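# Put the lying plate upright into a free rack slot

## Task

Take the plate lying flat on the counter and stand it upright in an unoccupied slot of the dish rack, where it must end at rest with its weight borne by the rack rather than the robot. The plate already in the rack must remain upright in its slot. Neither plate may be pushed down below the rack's rails, and the rack must finish resting on all four of its feet on the counter. The plate must never drop, or slide down within the gripper, by more than a few millimetres.

## Robot and tools

Robot: a single six-joint arm with a two-finger gripper. There is only one arm, so every command row is for that arm alone. Cameras: cam_head_left, cam_head_right, cam_low and cam_wrist, each 896x504 pixels.

Scene frame: origin on the table surface directly under the arm's base, +z up, +y to the left when facing along +x. The base may be slightly tilted relative to the table. Results report end_effector_position (metres) and end_effector_quat_wxyz plus linear and angular velocities (m/s, rad/s) in this frame. The reported hand position is approximate and drifts more at long reach. The gripper's fingers point along its own +z axis and close along its own y axis. end_effector_position is the spot between the pads when closed, roughly 2 cm short of the fingertips; closing pushes the tips about 10 mm further along gripper +z.

Tool execute_actions takes "actions", a list holding at most one item, and optional "pictures" (boolean; images are included by default).
- Empty list []: no command, just returns the current state.
- Motion: {"rows": [[...]], "steps": N}. N is 1 to 15 control steps of 1/30 s (default 15). Each row is used for one step; if there are fewer rows than steps the last row repeats. Each row has exactly 7 numbers in this order: waist, shoulder, elbow, forearm roll, wrist pitch, wrist roll (absolute target joint angles in radians, same convention as the Joint positions line), then the gripper opening command from -1 (closed) to +1 (fully open). These are absolute joint targets, not offsets.
- Wait: {"steps": N} with no rows, N up to 300; it returns once N steps have elapsed since the previous result, counting the time spent writing the reply.
A rejected call moves nothing.

Joint ranges (rad): waist -6.283 to 6.283, shoulder -2.059 to 2.094, elbow -3.927 to 0.192, forearm roll -6.283 to 6.283, wrist pitch -1.693 to 3.142, wrist roll -6.283 to 6.283. A target more than 0.010 beyond a bound, and further out than the current angle, is refused. True bounds may differ by up to 0.010 either way; targets past the true bound are clipped there, and the result may then say "joint sent to its limit" (possibly about an earlier, still-running move). Missing that line does not prove more room exists.

Motion limits: joint targets move at most 3.14 rad/s, take 0.16 s to accelerate, and all joints are slowed together so they arrive at once. Each step the sent target stays within 0.623 rad of the measured angle, and if targets would displace the gripper over 70 mm from where it is measured, all are pulled back proportionally. So large moves need several calls. Between calls the arm keeps heading for the last row sent, until it nearly stops, is blocked, or a step is HELD; after that only a new action makes it move further or push harder. Fingers in motion keep moving regardless.

Result lines: Joint positions and Joint velocities list the six joints (rad, rad/s) and then the pad gap (m, m/s; 0.084 m when fully open). grip_measured is the measured opening on the -1..+1 command scale. "joint command not followed" means the clearance check altered or blocked targets (mounting blocks and posts count as part of the arm). HELD marks steps where your row was partly or fully not sent. MOTOR HOT appears from 65 °C; at 80 °C an OVER-TEMPERATURE FAULT brakes the arm until it cools. Holding loads, including while you think, heats motors.

Gripping: to hold the plate, keep commanding an opening well below grip_measured; the larger the gap, the stronger the squeeze (up to about 24 N per pad for objects up to about 6 cm wide, possibly less). Closing fast can squeeze harder, sometimes enough to spring open. At -1, parts about 0.5 mm thick or more get full force. Commanding exactly the grip_measured you read still presses lightly, less for wider parts, and wide parts may slip.

Torque fault: if contact torque reaches a joint's load limit (waist 43.5, shoulder 43.5, elbow 26.1, forearm roll 26.1, wrist pitch 17.4, wrist roll 17.4 N m, including a held object's weight), the arm halts, backs that joint off slightly, stays still for 10 s and drops the rest of the call.

Tool zoom_image: {"camera": name, "region": [x0, y0, x1, y1]} in pixels of that camera's most recent image, top-left is (0, 0), region no larger than 504 by 504. Returns an enlarged, sometimes sharper view.

Tool finished_scene: {"scene": number of the current scene}. Replying without any tool call ends everything.

Cautions: loose objects may occasionally get nudged by outside pushes. Never let anything leave the table. Avoid drops, slips in the grip, slams, hard impacts and heavy pressing; do not shove plates below the rack rails or tip the rack off its feet. Before ending, open the gripper and move clear so the rack alone supports the plate, and confirm it is still. Fast, smooth motion with little effort is preferred; any arm stop is costly.

Each tool is called after "Emit:" as name(argument=value, ...), one argument or row to a line, values as JSON.

## Session

Emit:
execute_actions(
  actions=[],
)

Scene clock: 0.00 s of 4942.00 s.
end_effector_position=(+0.0425, +0.3167, +0.2662) grip_measured=-1.00 end_effector_quat_wxyz=(-0.150, +0.748, -0.408, +0.502) end_effector_velocity=(+0.000, -0.001, -0.000) end_effector_angular_velocity=(-0.001, -0.001, +0.001)
Joint positions: [ 2.083 -0.106 -0.685 -0.767  1.766 -2.639  0.   ]
Joint velocities: [ 0.     0.     0.002 -0.    -0.     0.    -0.   ]

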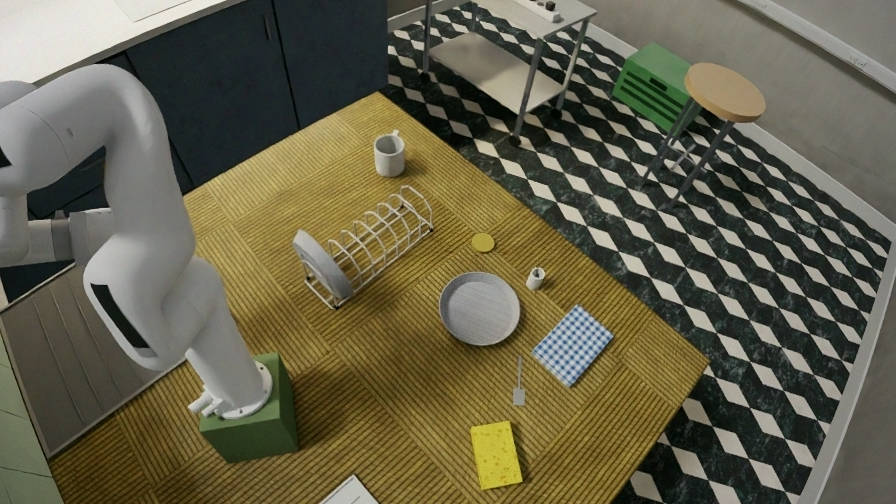

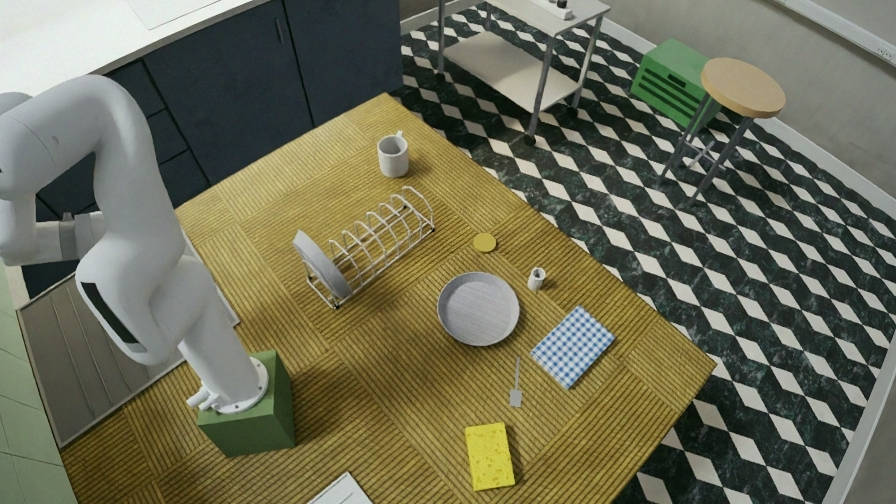

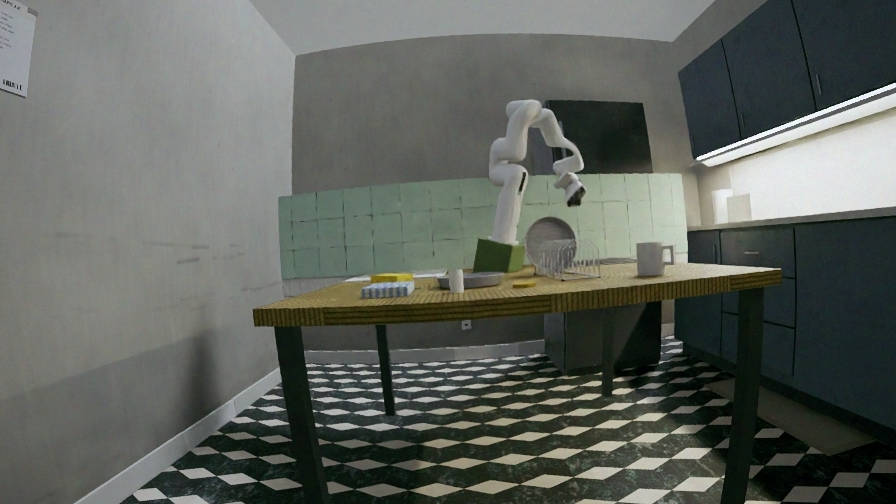

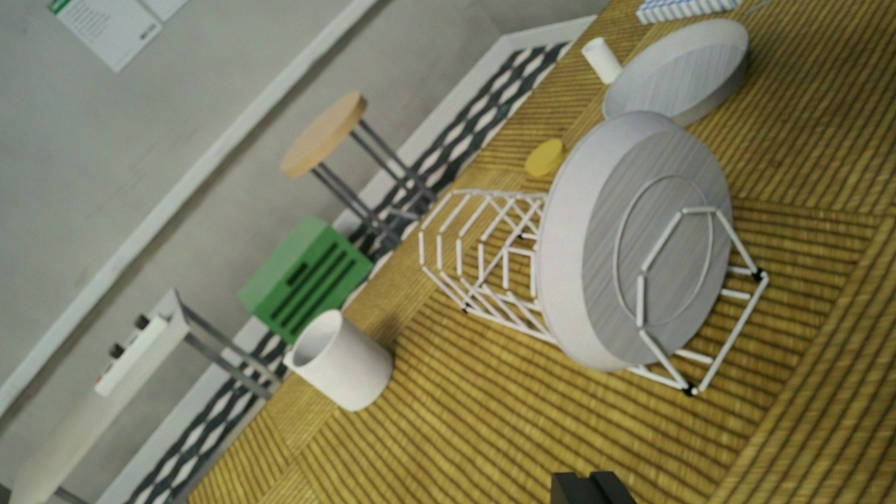

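Emit:
execute_actions(
  actions=[
    {"rows":[[2.0,-0.3,-1.0,-0.4,1.4,-1.5,1]]},
  ],
  pictures=false,
)

Emit:
execute_actions(
  actions=[
    {"rows":[[0,-0.3,-0.9,0,1.2,0,1]]},
  ],
  pictures=false,
)

Emit:
execute_actions(
  actions=[
    {"steps":60},
  ],
)

Emit:
zoom_image(
  camera="cam_head_left",
  region=[270,160,570,360],
)

Emit:
zoom_image(
  camera="cam_low",
  region=[420,200,620,310],
)

Scene clock: 10.03 s of 4942.00 s.
end_effector_position=(-0.0796, +0.4128, +0.3280) grip_measured=+1.00 end_effector_quat_wxyz=(+0.120, -0.397, +0.903, -0.113) end_effector_velocity=(-0.145, +0.164, +0.194) end_effector_angular_velocity=(+1.319, +0.649, -2.639)
Joint positions: [ 2.007 -0.284 -0.974 -0.433  1.432 -1.682  0.084]
Joint velocities: [-0.101 -0.242 -0.39   0.442 -0.44   2.415  0.   ]
Steps of this call (steps 1 to 90: nothing new was sent; then 6.53 s passed at rest; steps 91 to 105: all 15 steps of this action). Readings (joint positions):
91: [2.083 -0.106 -0.685 -0.767 1.766 -2.639]
92: [2.083 -0.108 -0.687 -0.763 1.761 -2.631]
94: [2.074 -0.125 -0.714 -0.725 1.723 -2.566]
98: [2.043 -0.201 -0.840 -0.590 1.589 -2.303]
105: the state above

Scene clock: 10.53 s of 4942.00 s.
end_effector_position=(+0.0799, +0.4282, +0.2758) grip_measured=+1.00 end_effector_quat_wxyz=(+0.038, +0.341, +0.930, -0.131) end_effector_velocity=(+0.469, -0.063, -0.069) end_effector_angular_velocity=(-0.107, -0.447, -2.911)
Joint positions: [ 1.359 -0.297 -0.924 -0.117  1.259 -0.886  0.084]
Joint velocities: [-1.428 -0.009  0.064  0.311 -0.156  1.418  0.   ]
Steps of this call (steps 1 to 15: all 15 steps of this action). Readings (joint positions):
1: [2.004 -0.291 -0.986 -0.419 1.419 -1.610]
2: [1.998 -0.296 -0.992 -0.406 1.407 -1.552]
4: [1.941 -0.298 -0.986 -0.352 1.372 -1.453]
8: [1.709 -0.295 -0.948 -0.226 1.313 -1.234]
15: the state above

Scene clock: 12.53 s of 4942.00 s.
end_effector_position=(+0.4148, +0.1041, +0.3014) grip_measured=+1.00 end_effector_quat_wxyz=(+0.110, +0.989, +0.069, -0.073) end_effector_velocity=(+0.000, -0.001, +0.000) end_effector_angular_velocity=(-0.001, -0.000, -0.000)
Joint positions: [ 0.    -0.3   -0.9    0.     1.2   -0.     0.084]
Joint velocities: [-0.001  0.    -0.    -0.001  0.    -0.001 -0.   ]
Steps of this call (steps 1 to 60: the robot went on to your last target). Readings (joint positions):
1: [1.312 -0.297 -0.922 -0.107 1.254 -0.839]
2: [1.265 -0.297 -0.920 -0.098 1.249 -0.792]
4: [1.172 -0.298 -0.917 -0.083 1.241 -0.700]
8: [0.990 -0.298 -0.912 -0.059 1.230 -0.518]
60: the state above
The arm was judged still, so your last target was given up. Only a new action makes it travel on or press farther. Fingers that are still opening or closing keep moving.

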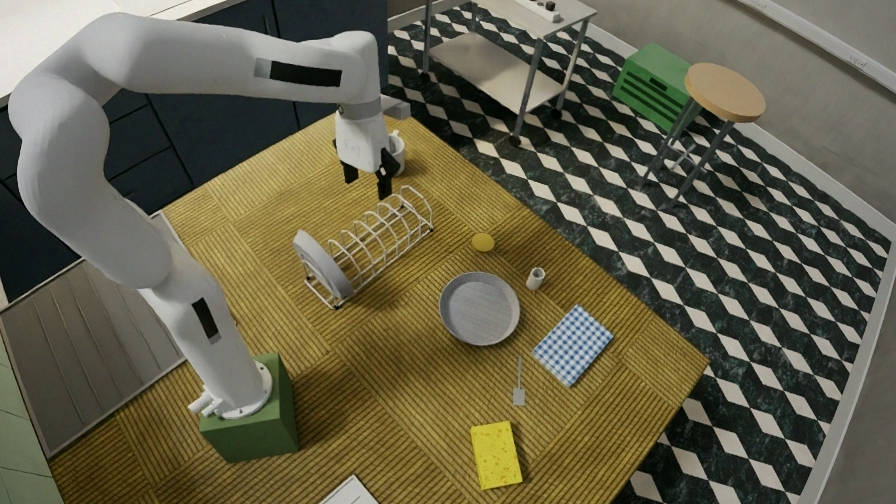

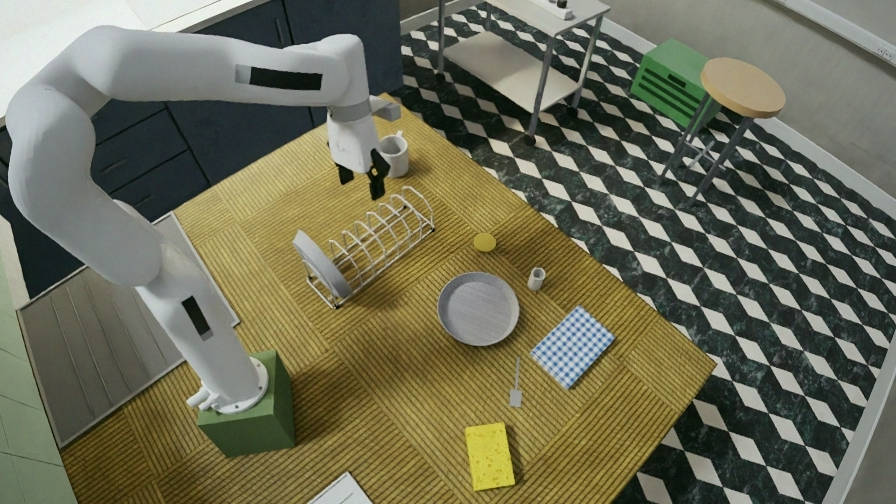

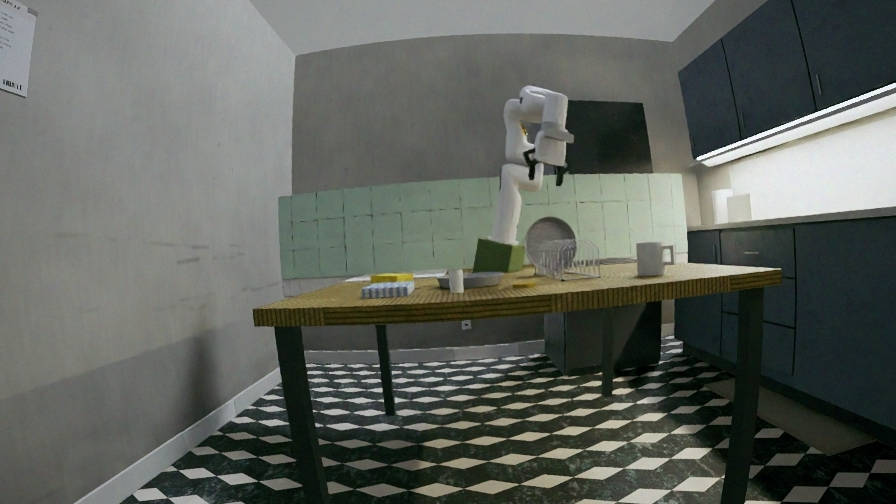

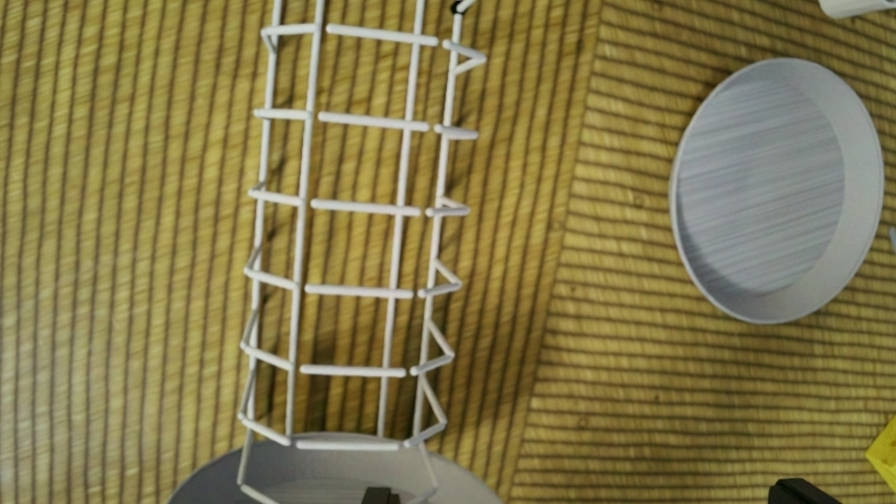

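Region (270, 160, 570, 360) of cam_head_left's 896x504 image, scaled by 1.680, with more detail than that image has.

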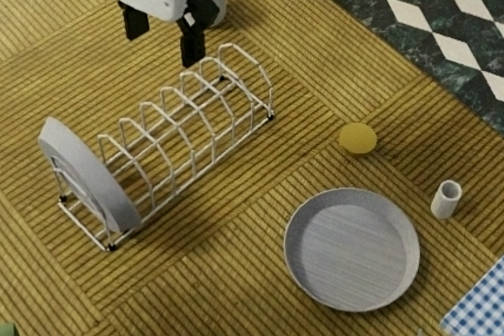

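Region (420, 200, 620, 310) of cam_low's 896x504 image, scaled by 2.520, with more detail than that image has; it fills the top 277 rows of this view, and the rest is white.

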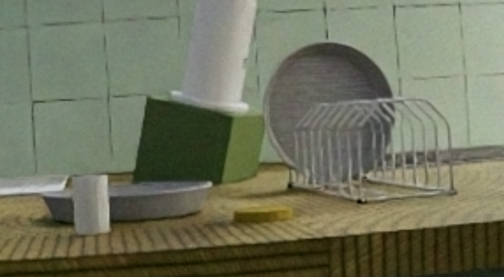

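Emit:
execute_actions(
  actions=[
    {"rows":[[-0.275,0.177,-0.503,0,-0.024,-0.79,-0.3]]},
  ],
  pictures=false,
)

Emit:
execute_actions(
  actions=[
    {"steps":30},
  ],
)

Scene clock: 32.20 s of 4942.00 s.
end_effector_position=(+0.4018, -0.0142, +0.1290) grip_measured=-0.32 end_effector_quat_wxyz=(+0.099, +0.962, +0.240, -0.081) end_effector_velocity=(+0.090, -0.271, -0.302) end_effector_angular_velocity=(+0.053, -0.849, +1.200)
Joint positions: [-0.194  0.037 -0.62  -0.     0.563 -0.541  0.03 ]
Joint velocities: [-0.473  0.818  0.679 -0.    -2.601 -1.446  0.   ]
Steps of this call (steps 1 to 90: nothing new was sent; then 16.17 s passed at rest; steps 91 to 105: all 15 steps of this action). Readings (joint positions):
91: [-0.000 -0.300 -0.900 0.000 1.200 -0.000]
92: [-0.002 -0.297 -0.898 0.000 1.193 -0.007]
94: [-0.027 -0.259 -0.871 0.000 1.132 -0.066]
98: [-0.088 -0.147 -0.772 0.000 0.981 -0.219]
105: the state above

Scene clock: 33.20 s of 4942.00 s.
end_effector_position=(+0.4402, -0.0587, +0.1050) grip_measured=-0.32 end_effector_quat_wxyz=(+0.164, +0.926, +0.336, +0.058) end_effector_velocity=(+0.001, +0.000, +0.000) end_effector_angular_velocity=(-0.000, -0.001, +0.002)
Joint positions: [-0.275  0.177 -0.503 -0.    -0.024 -0.79   0.03 ]
Joint velocities: [ 0.     0.    -0.002 -0.001 -0.001 -0.    -0.   ]
Steps of this call (steps 1 to 30: the robot went on to your last target). Readings (joint positions):
1: [-0.209 0.064 -0.597 -0.000 0.470 -0.589]
2: [-0.225 0.091 -0.574 0.000 0.370 -0.635]
4: [-0.251 0.136 -0.537 0.000 0.178 -0.714]
8: [-0.274 0.175 -0.505 0.000 -0.010 -0.785]
30: the state above
The arm was judged still, so your last target was given up. Only a new action makes it travel on or press farther. Fingers that are still opening or closing keep moving.

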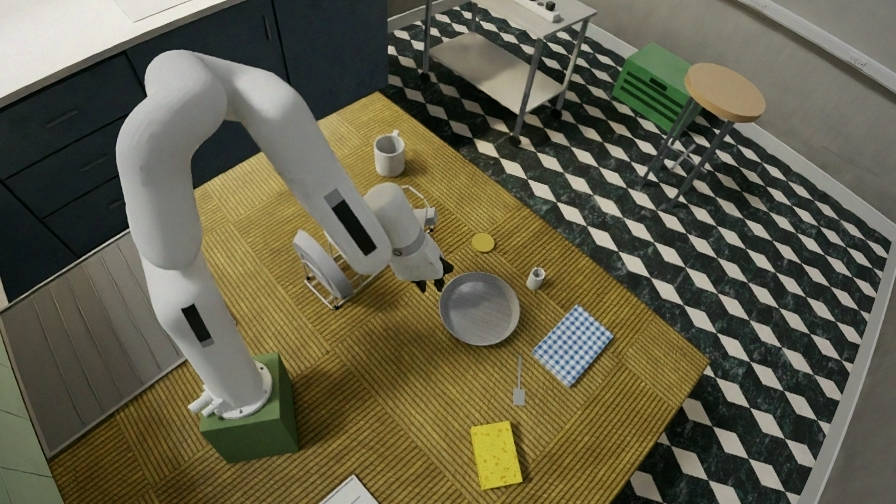

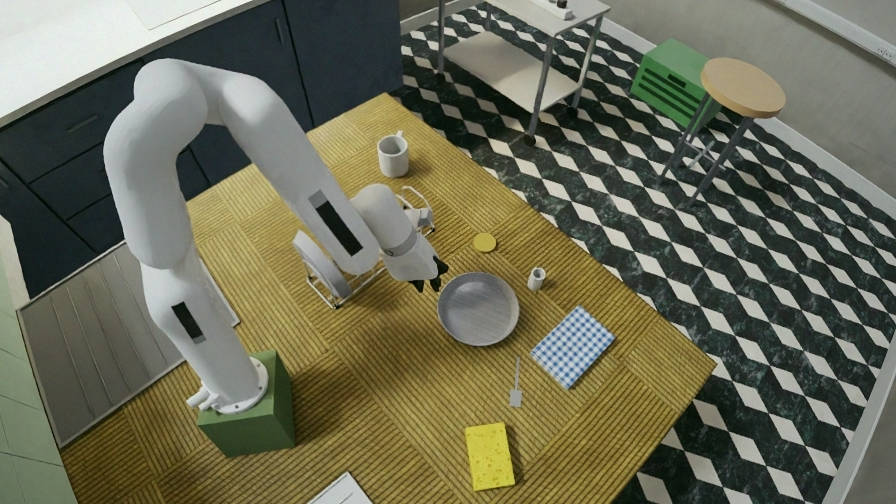

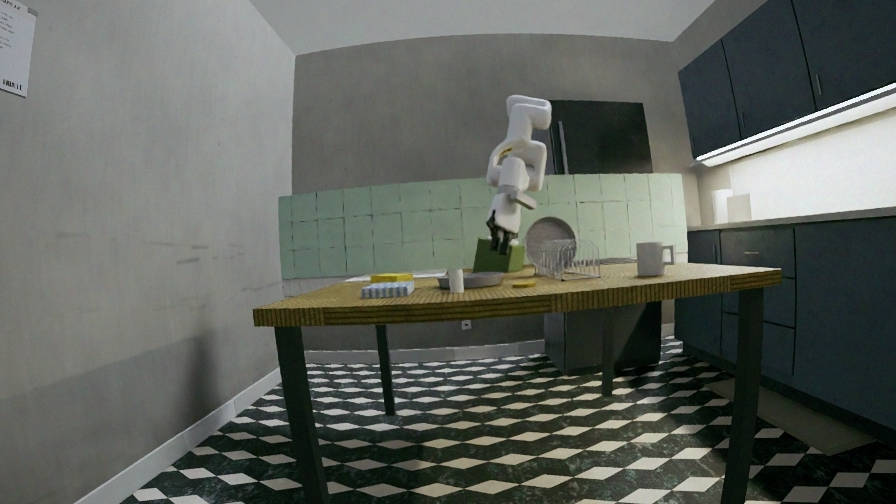

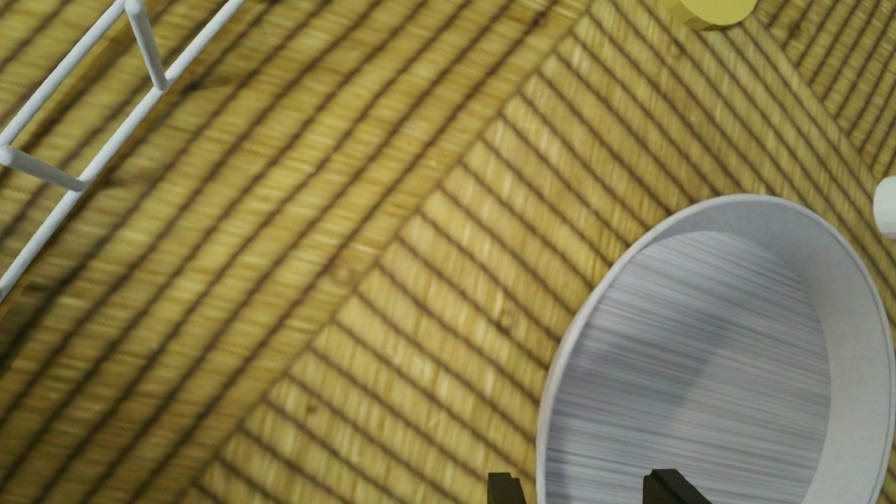

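Emit:
execute_actions(
  actions=[
    {"rows":[[-0.275,0.44,-0.622,0,-0.168,-0.67,-0.3]]},
  ],
  pictures=false,
)

Emit:
execute_actions(
  actions=[
    {"steps":10},
  ],
)

Emit:
zoom_image(
  camera="cam_low",
  region=[420,220,540,300],
)

Emit:
zoom_image(
  camera="cam_head_left",
  region=[400,250,540,350],
)

Scene clock: 38.10 s of 4942.00 s.
end_effector_position=(+0.4554, -0.0753, +0.0468) grip_measured=-0.32 end_effector_quat_wxyz=(+0.161, +0.944, +0.281, +0.069) end_effector_velocity=(-0.006, -0.000, -0.002) end_effector_angular_velocity=(+0.002, +0.011, -0.004)
Joint positions: [-0.275  0.438 -0.623 -0.    -0.168 -0.67   0.03 ]
Joint velocities: [ 0.     0.     0.009  0.001  0.002  0.001 -0.   ]
Steps of this call (steps 1 to 90: nothing new was sent; then 1.40 s passed at rest; steps 91 to 105: all 15 steps of this action). Readings (joint positions):
91: [-0.275 0.177 -0.503 -0.000 -0.024 -0.790]
92: [-0.275 0.183 -0.506 0.000 -0.028 -0.786]
94: [-0.275 0.242 -0.536 -0.000 -0.065 -0.757]
98: [-0.275 0.433 -0.614 0.000 -0.157 -0.678]
105: the state above

Scene clock: 38.43 s of 4942.00 s.
end_effector_position=(+0.4542, -0.0754, +0.0459) grip_measured=-0.32 end_effector_quat_wxyz=(+0.160, +0.944, +0.280, +0.067) end_effector_velocity=(+0.000, -0.000, -0.001) end_effector_angular_velocity=(+0.000, +0.000, -0.001)
Joint positions: [-0.275  0.44  -0.622  0.    -0.168 -0.67   0.03 ]
Joint velocities: [ 0.     0.002 -0.001  0.002 -0.    -0.    -0.   ]
Steps of this call (steps 1 to 10: the robot went on to your last target). Readings (joint positions):
1: [-0.275 0.438 -0.622 -0.000 -0.168 -0.670]
2: [-0.275 0.438 -0.622 -0.000 -0.168 -0.670]
4: [-0.275 0.439 -0.622 0.000 -0.168 -0.670]
8: [-0.275 0.440 -0.622 0.000 -0.168 -0.670]
10: the state above

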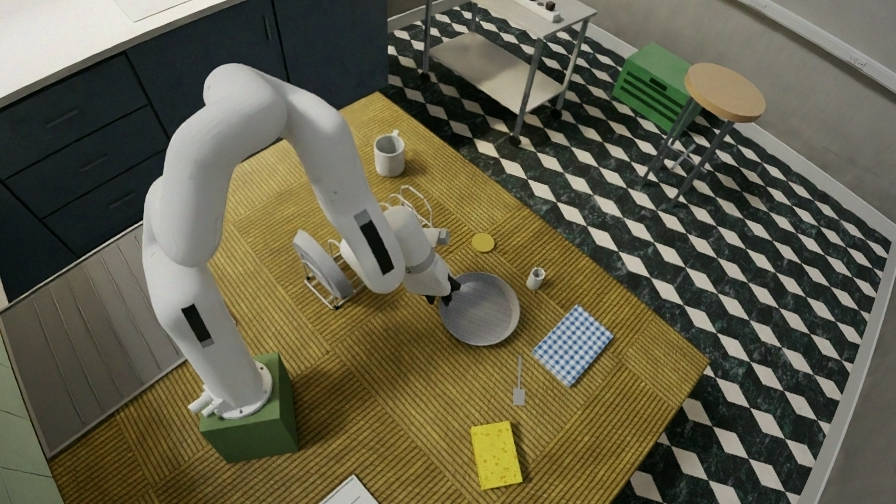

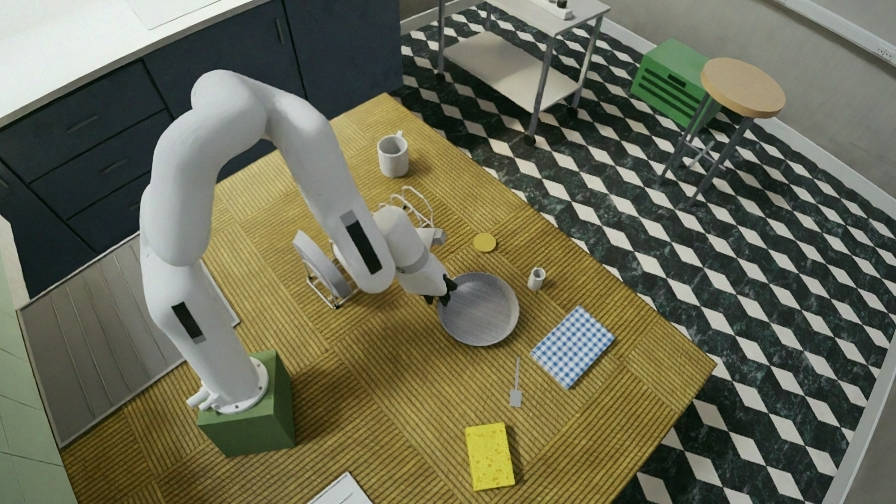

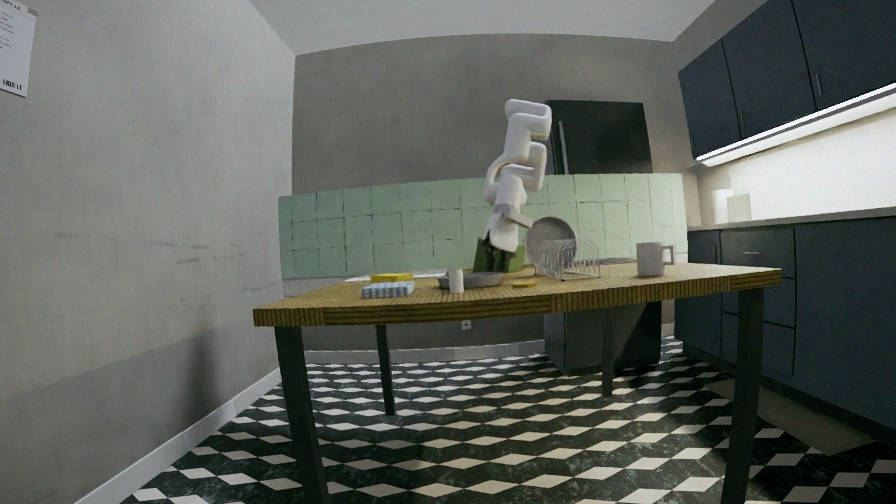

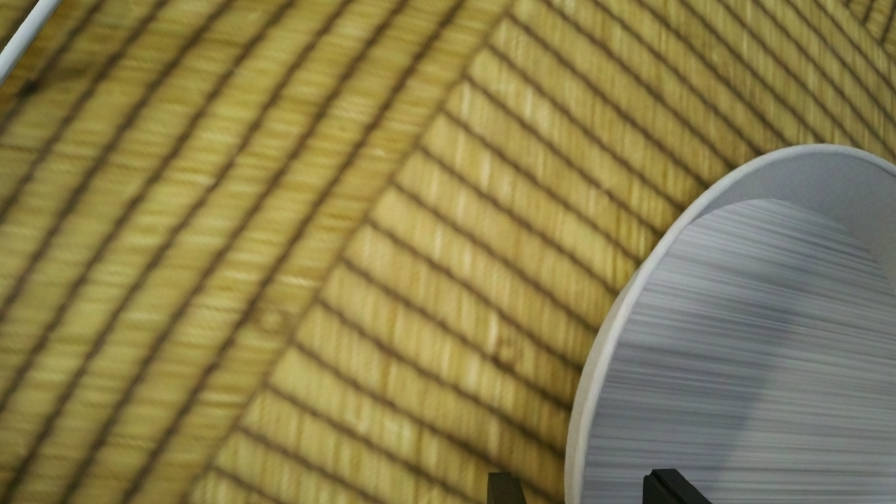

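Region (420, 220, 540, 300) of cam_low's 896x504 image, scaled by 4.200, with more detail than that image has.

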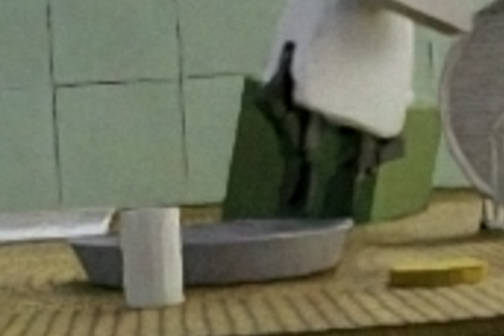

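Region (400, 250, 540, 350) of cam_head_left's 896x504 image, scaled by 3.600, with more detail than that image has; it fills the top 360 rows of this view, and the rest is white.

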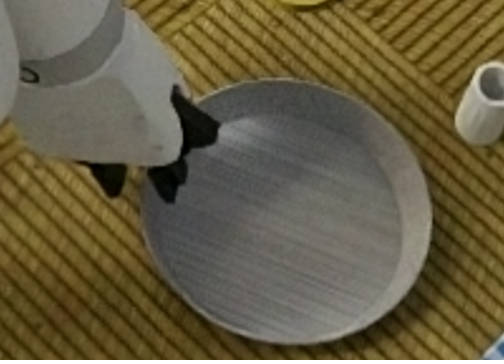

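Emit:
execute_actions(
  actions=[
    {"rows":[[-0.275,0.46,-0.633,0,-0.177,-0.68,-0.4],[-0.275,0.48,-0.643,0,-0.187,-0.68,-0.45],[-0.275,0.5,-0.654,0,-0.196,-0.68,-0.5],[-0.275,0.52,-0.665,0,-0.205,-0.68,-0.55]]},
  ],
  pictures=false,
)

Emit:
execute_actions(
  actions=[
    {"rows":[[-0.275,0.52,-0.665,0,-0.205,-0.68,-0.62],[-0.275,0.52,-0.665,0,-0.205,-0.68,-0.68],[-0.275,0.52,-0.665,0,-0.205,-0.68,-0.74],[-0.275,0.52,-0.665,0,-0.205,-0.68,-0.8],[-0.275,0.52,-0.665,0,-0.205,-0.68,-0.85],[-0.275,0.52,-0.665,0,-0.205,-0.68,-0.9],[-0.275,0.52,-0.665,0,-0.205,-0.68,-0.95],[-0.275,0.52,-0.665,0,-0.205,-0.68,-1]]},
  ],
)

Scene clock: 41.50 s of 4942.00 s.
end_effector_position=(+0.4579, -0.0807, +0.0268) grip_measured=-0.57 end_effector_quat_wxyz=(+0.160, +0.943, +0.285, +0.067) end_effector_velocity=(-0.003, -0.000, -0.002) end_effector_angular_velocity=(+0.001, +0.006, -0.003)
Joint positions: [-0.275  0.52  -0.665 -0.    -0.205 -0.68   0.019]
Joint velocities: [-0.     0.002  0.004  0.001  0.001  0.     0.   ]
Steps of this call (steps 1 to 15: the robot went on to your last target; steps 16 to 77: nothing new was sent; steps 78 to 92: all 15 steps of this action). Readings (joint positions):
78: [-0.275 0.440 -0.622 0.000 -0.168 -0.670]
79: [-0.275 0.444 -0.625 0.000 -0.171 -0.673]
81: [-0.275 0.470 -0.640 -0.000 -0.183 -0.678]
85: [-0.275 0.520 -0.663 0.000 -0.203 -0.680]
92: the state above

Scene clock: 42.00 s of 4942.00 s.
end_effector_position=(+0.4587, -0.0807, +0.0272) grip_measured=-0.92 end_effector_quat_wxyz=(+0.161, +0.942, +0.285, +0.068) end_effector_velocity=(-0.001, +0.000, -0.001) end_effector_angular_velocity=(+0.001, +0.005, -0.000)
Joint positions: [-0.275  0.519 -0.666 -0.    -0.206 -0.68   0.004]
Joint velocities: [ 0.     0.003 -0.    -0.001  0.002  0.001  0.   ]
Steps of this call (steps 1 to 15: all 15 steps of this action). Readings (joint positions):
1: [-0.275 0.520 -0.665 -0.000 -0.205 -0.680]
2: [-0.275 0.520 -0.665 -0.000 -0.205 -0.680]
4: [-0.275 0.520 -0.665 -0.000 -0.205 -0.680]
8: [-0.275 0.519 -0.666 -0.000 -0.206 -0.680]
15: the state above

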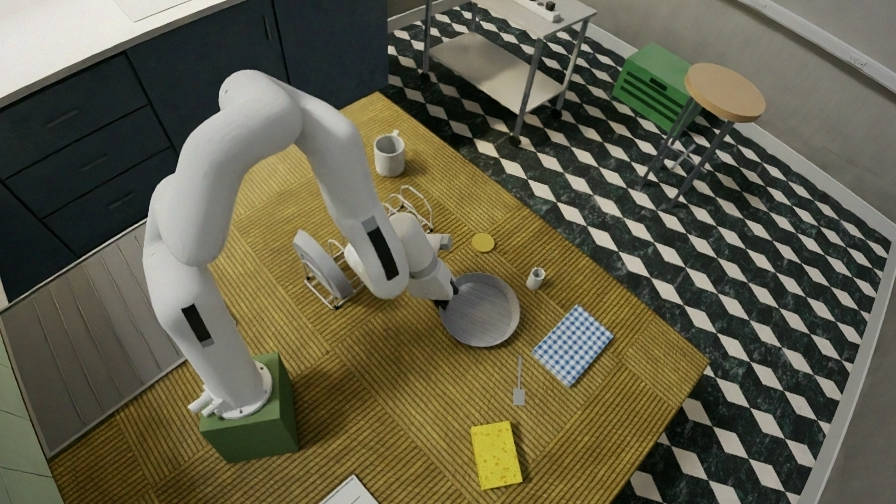

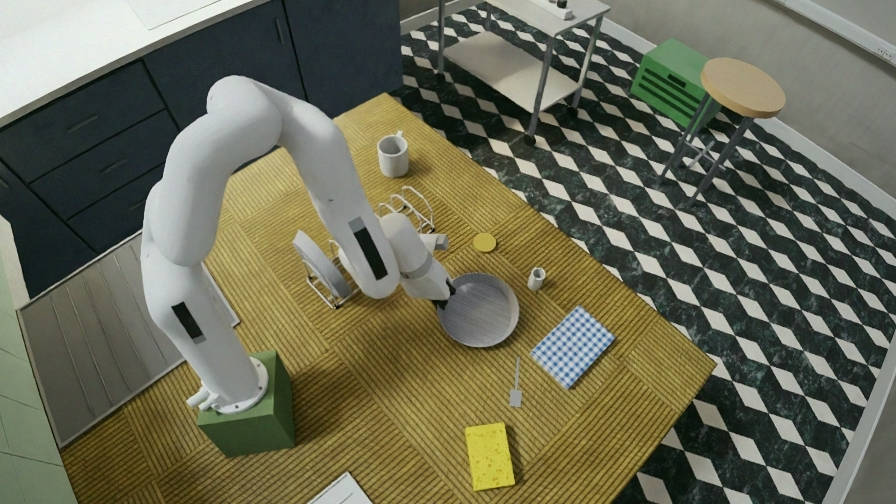

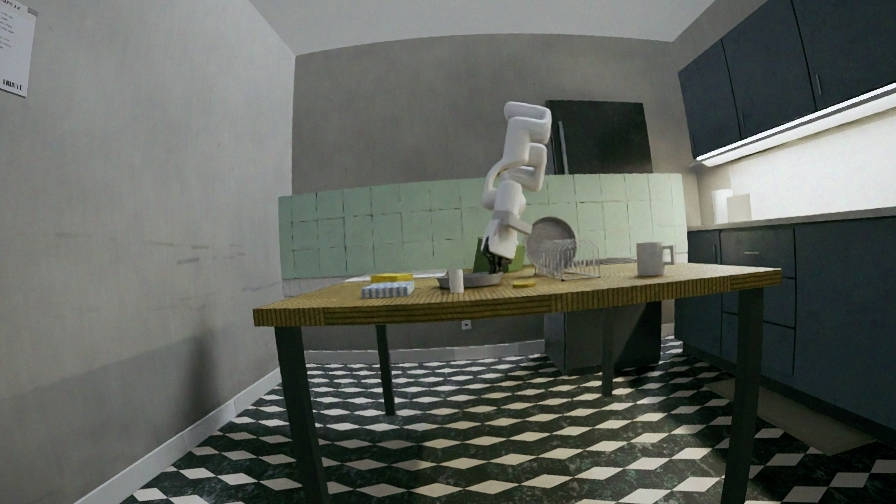

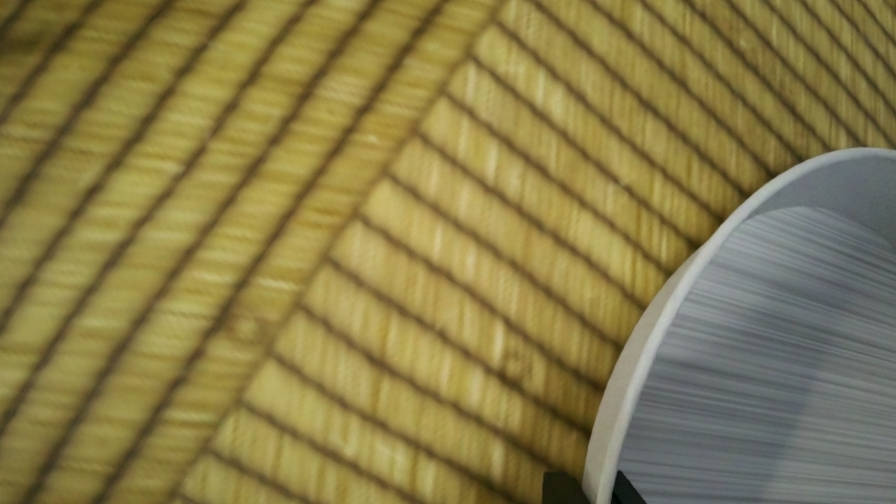

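Lift gently.

Emit:
execute_actions(
  actions=[
    {"rows":[[-0.275,0.517,-0.664,0,-0.204,-0.68,-1],[-0.275,0.512,-0.661,0,-0.202,-0.68,-1],[-0.275,0.505,-0.657,0,-0.198,-0.68,-1],[-0.275,0.497,-0.653,0,-0.194,-0.68,-1],[-0.275,0.488,-0.648,0,-0.19,-0.68,-1],[-0.275,0.478,-0.643,0,-0.185,-0.68,-1],[-0.275,0.467,-0.637,0,-0.18,-0.68,-1],[-0.275,0.455,-0.63,0,-0.175,-0.68,-1],[-0.275,0.44,-0.624,0,-0.166,-0.68,-1],[-0.275,0.425,-0.618,0,-0.157,-0.68,-1],[-0.275,0.41,-0.612,0,-0.148,-0.68,-1],[-0.275,0.395,-0.606,0,-0.139,-0.68,-1],[-0.275,0.38,-0.6,0,-0.13,-0.68,-1],[-0.275,0.37,-0.597,0,-0.123,-0.68,-1],[-0.275,0.36,-0.594,0,-0.116,-0.68,-1]]},
  ],
  pictures=false,
)

Emit:
execute_actions(
  actions=[
    {"steps":10},
  ],
)

Emit:
zoom_image(
  camera="cam_low",
  region=[400,200,560,300],
)

Scene clock: 44.93 s of 4942.00 s.
end_effector_position=(+0.4533, -0.0722, +0.0580) grip_measured=-0.94 end_effector_quat_wxyz=(+0.160, +0.943, +0.285, +0.065) end_effector_velocity=(+0.011, +0.026, +0.109) end_effector_angular_velocity=(-0.005, -0.036, +0.011)
Joint positions: [-0.275  0.389 -0.603 -0.    -0.134 -0.68   0.003]
Joint velocities: [ 0.    -0.414  0.134 -0.001  0.243 -0.001 -0.001]
Steps of this call (steps 1 to 15: the robot went on to your last target; steps 16 to 73: nothing new was sent; steps 74 to 88: all 15 steps of this action). Readings (joint positions):
74: [-0.275 0.520 -0.665 -0.000 -0.205 -0.680]
75: [-0.275 0.519 -0.665 0.000 -0.205 -0.680]
77: [-0.275 0.513 -0.661 0.000 -0.201 -0.680]
81: [-0.275 0.483 -0.643 0.000 -0.185 -0.680]
88: the state above

Scene clock: 45.27 s of 4942.00 s.
end_effector_position=(+0.4535, -0.0705, +0.0652) grip_measured=-0.94 end_effector_quat_wxyz=(+0.160, +0.943, +0.285, +0.066) end_effector_velocity=(+0.004, +0.000, +0.003) end_effector_angular_velocity=(-0.001, -0.010, +0.003)
Joint positions: [-0.275  0.361 -0.594  0.    -0.116 -0.68   0.003]
Joint velocities: [ 0.    -0.004 -0.005  0.    -0.002 -0.    -0.   ]
Steps of this call (steps 1 to 10: the robot went on to your last target). Readings (joint positions):
1: [-0.275 0.376 -0.599 -0.000 -0.126 -0.680]
2: [-0.275 0.367 -0.596 -0.000 -0.121 -0.680]
4: [-0.275 0.360 -0.595 -0.000 -0.117 -0.680]
8: [-0.275 0.361 -0.593 0.000 -0.116 -0.680]
10: the state above

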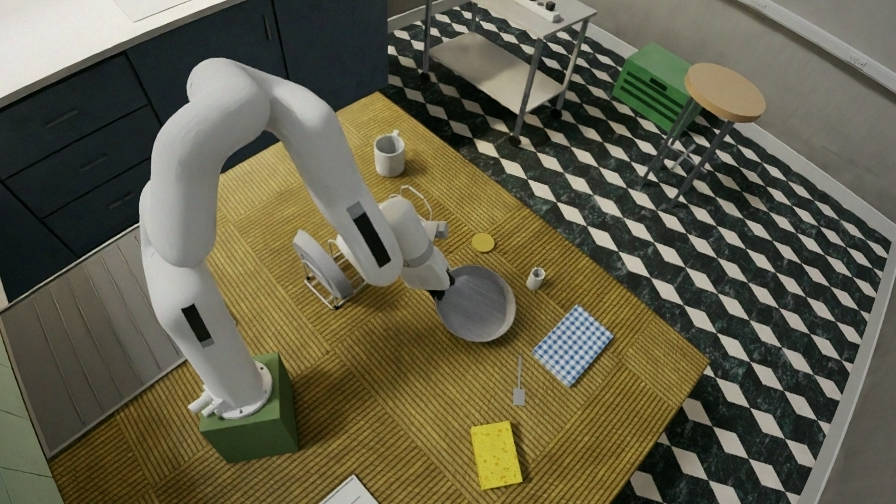

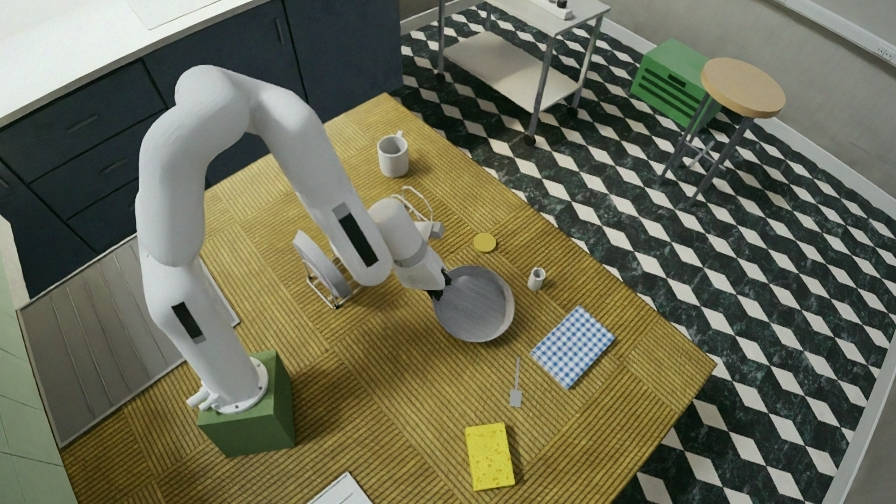

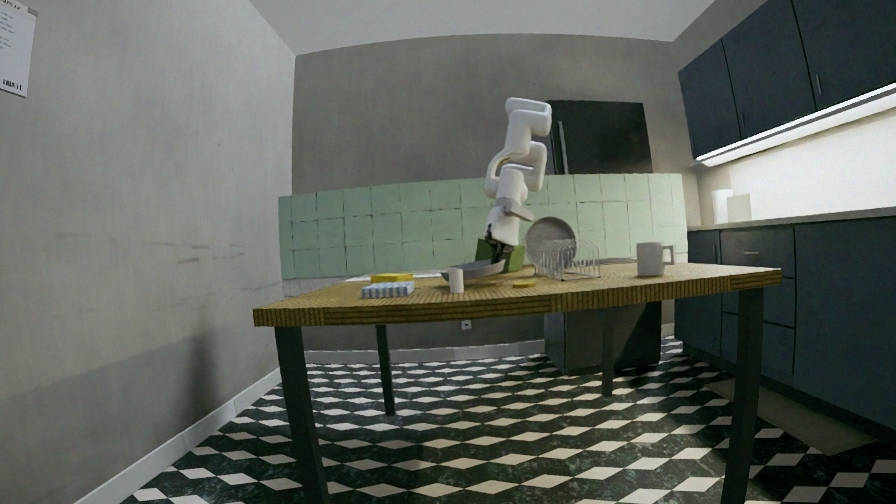

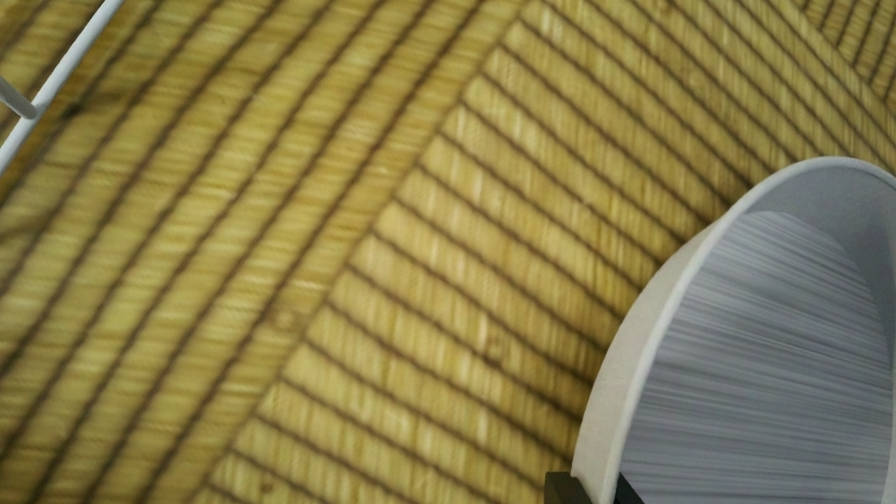

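Region (400, 200, 560, 300) of cam_low's 896x504 image, scaled by 3.150, with more detail than that image has; it fills the top 315 rows of this view, and the rest is white.

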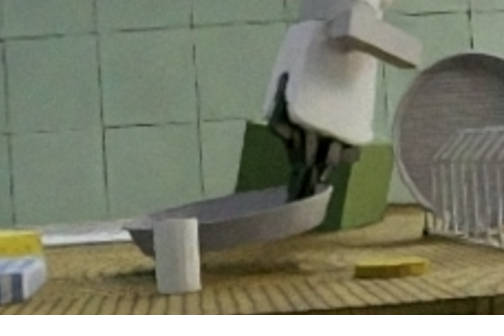

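Emit:
execute_actions(
  actions=[
    {"rows":[[-0.275,0.356,-0.593,0,-0.113,-0.68,-1],[-0.275,0.35,-0.592,0,-0.108,-0.68,-1],[-0.275,0.344,-0.591,0,-0.103,-0.68,-1],[-0.275,0.338,-0.59,0,-0.098,-0.68,-1],[-0.275,0.332,-0.589,0,-0.093,-0.68,-1],[-0.275,0.326,-0.588,0,-0.088,-0.68,-1],[-0.275,0.32,-0.587,0,-0.083,-0.68,-1],[-0.275,0.314,-0.586,0,-0.078,-0.68,-1],[-0.275,0.308,-0.585,0,-0.073,-0.68,-1],[-0.275,0.302,-0.584,0,-0.068,-0.68,-1],[-0.275,0.296,-0.583,0,-0.063,-0.68,-1],[-0.275,0.29,-0.582,0,-0.058,-0.68,-1],[-0.275,0.284,-0.581,0,-0.053,-0.68,-1],[-0.275,0.278,-0.58,0,-0.048,-0.68,-1],[-0.275,0.272,-0.579,0,-0.043,-0.68,-1]]},
  ],
  pictures=false,
)

Emit:
execute_actions(
  actions=[
    {"steps":15},
  ],
)

Emit:
zoom_image(
  camera="cam_low",
  region=[400,200,560,300],
)

Scene clock: 49.77 s of 4942.00 s.
end_effector_position=(+0.4571, -0.0658, +0.0855) grip_measured=-0.94 end_effector_quat_wxyz=(+0.160, +0.943, +0.285, +0.067) end_effector_velocity=(+0.006, +0.011, +0.048) end_effector_angular_velocity=(-0.000, +0.000, -0.000)
Joint positions: [-0.275  0.286 -0.581  0.    -0.055 -0.68   0.003]
Joint velocities: [-0.001 -0.179  0.03  -0.     0.149 -0.    -0.   ]
Steps of this call (steps 1 to 30: the robot went on to your last target; steps 31 to 120: nothing new was sent; steps 121 to 135: all 15 steps of this action). Readings (joint positions):
121: [-0.275 0.360 -0.594 0.000 -0.116 -0.680]
122: [-0.275 0.359 -0.594 -0.000 -0.115 -0.680]
124: [-0.275 0.352 -0.592 0.000 -0.108 -0.680]
128: [-0.275 0.328 -0.589 0.000 -0.090 -0.680]
135: the state above

Scene clock: 50.27 s of 4942.00 s.
end_effector_position=(+0.4575, -0.0649, +0.0892) grip_measured=-0.94 end_effector_quat_wxyz=(+0.160, +0.943, +0.285, +0.066) end_effector_velocity=(+0.000, +0.000, +0.000) end_effector_angular_velocity=(+0.000, -0.000, -0.000)
Joint positions: [-0.275  0.272 -0.579  0.    -0.043 -0.68   0.003]
Joint velocities: [-0.    -0.001  0.     0.     0.     0.     0.   ]
Steps of this call (steps 1 to 15: the robot went on to your last target). Readings (joint positions):
1: [-0.275 0.280 -0.580 0.000 -0.050 -0.680]
2: [-0.275 0.275 -0.580 0.000 -0.046 -0.680]
4: [-0.275 0.272 -0.580 -0.000 -0.044 -0.680]
8: [-0.275 0.272 -0.579 0.000 -0.043 -0.680]
15: the state above

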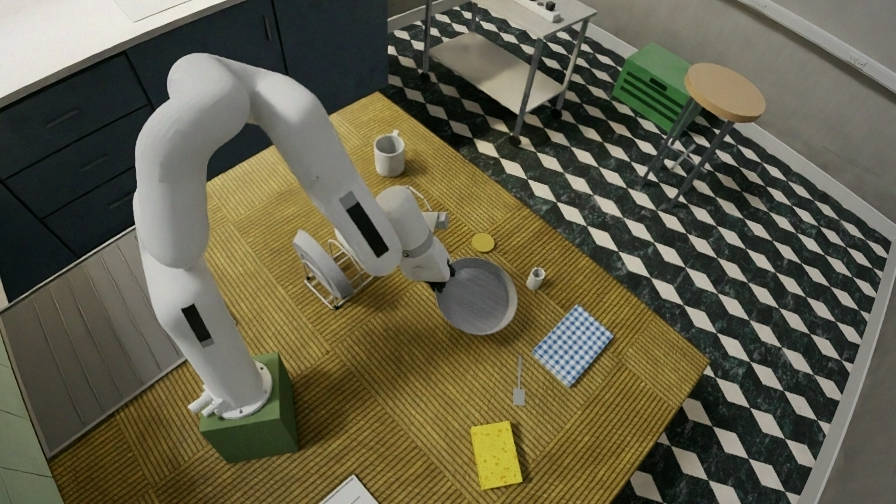

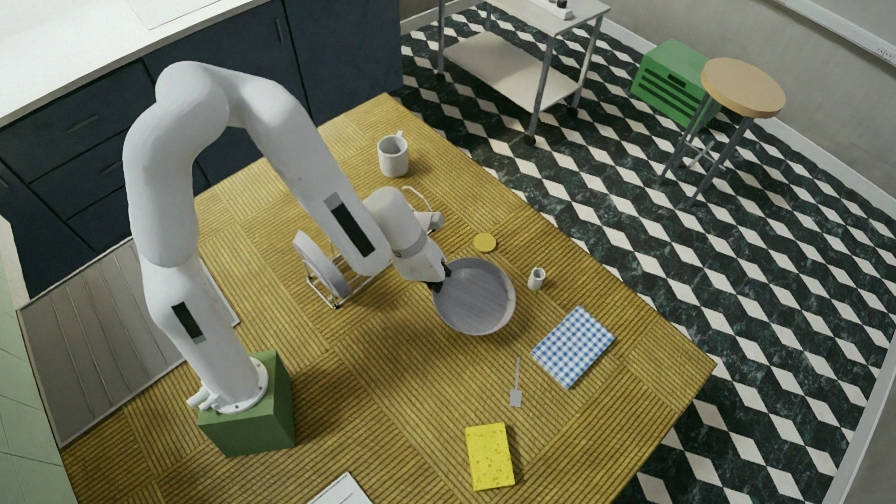

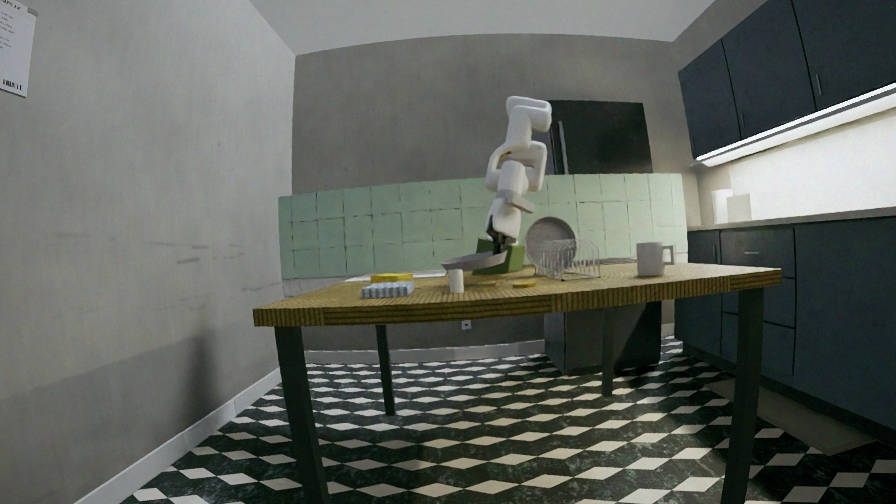

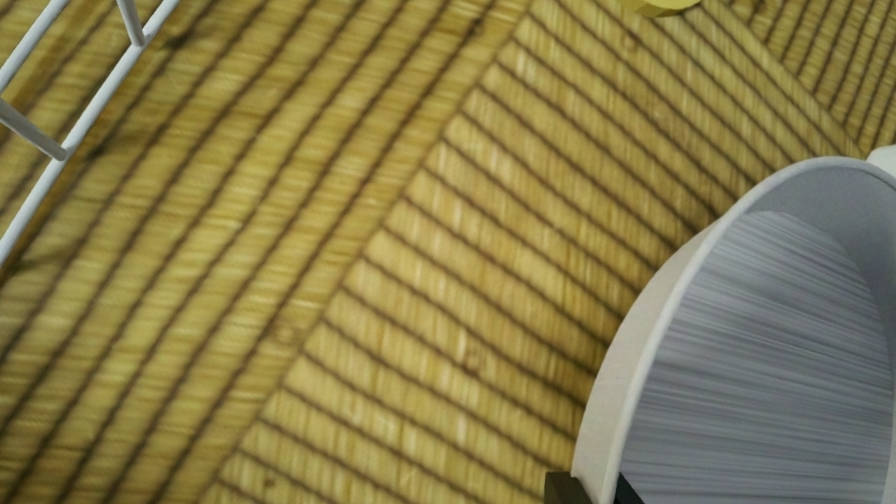

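Region (400, 200, 560, 300) of cam_low's 896x504 image, scaled by 3.150, with more detail than that image has; it fills the top 315 rows of this view, and the rest is white.

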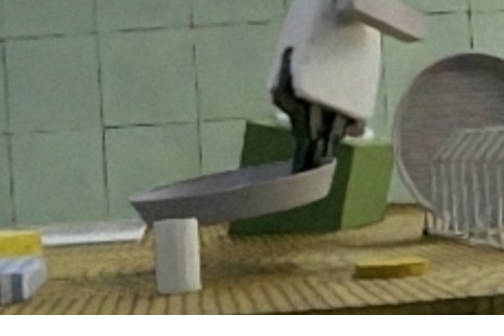

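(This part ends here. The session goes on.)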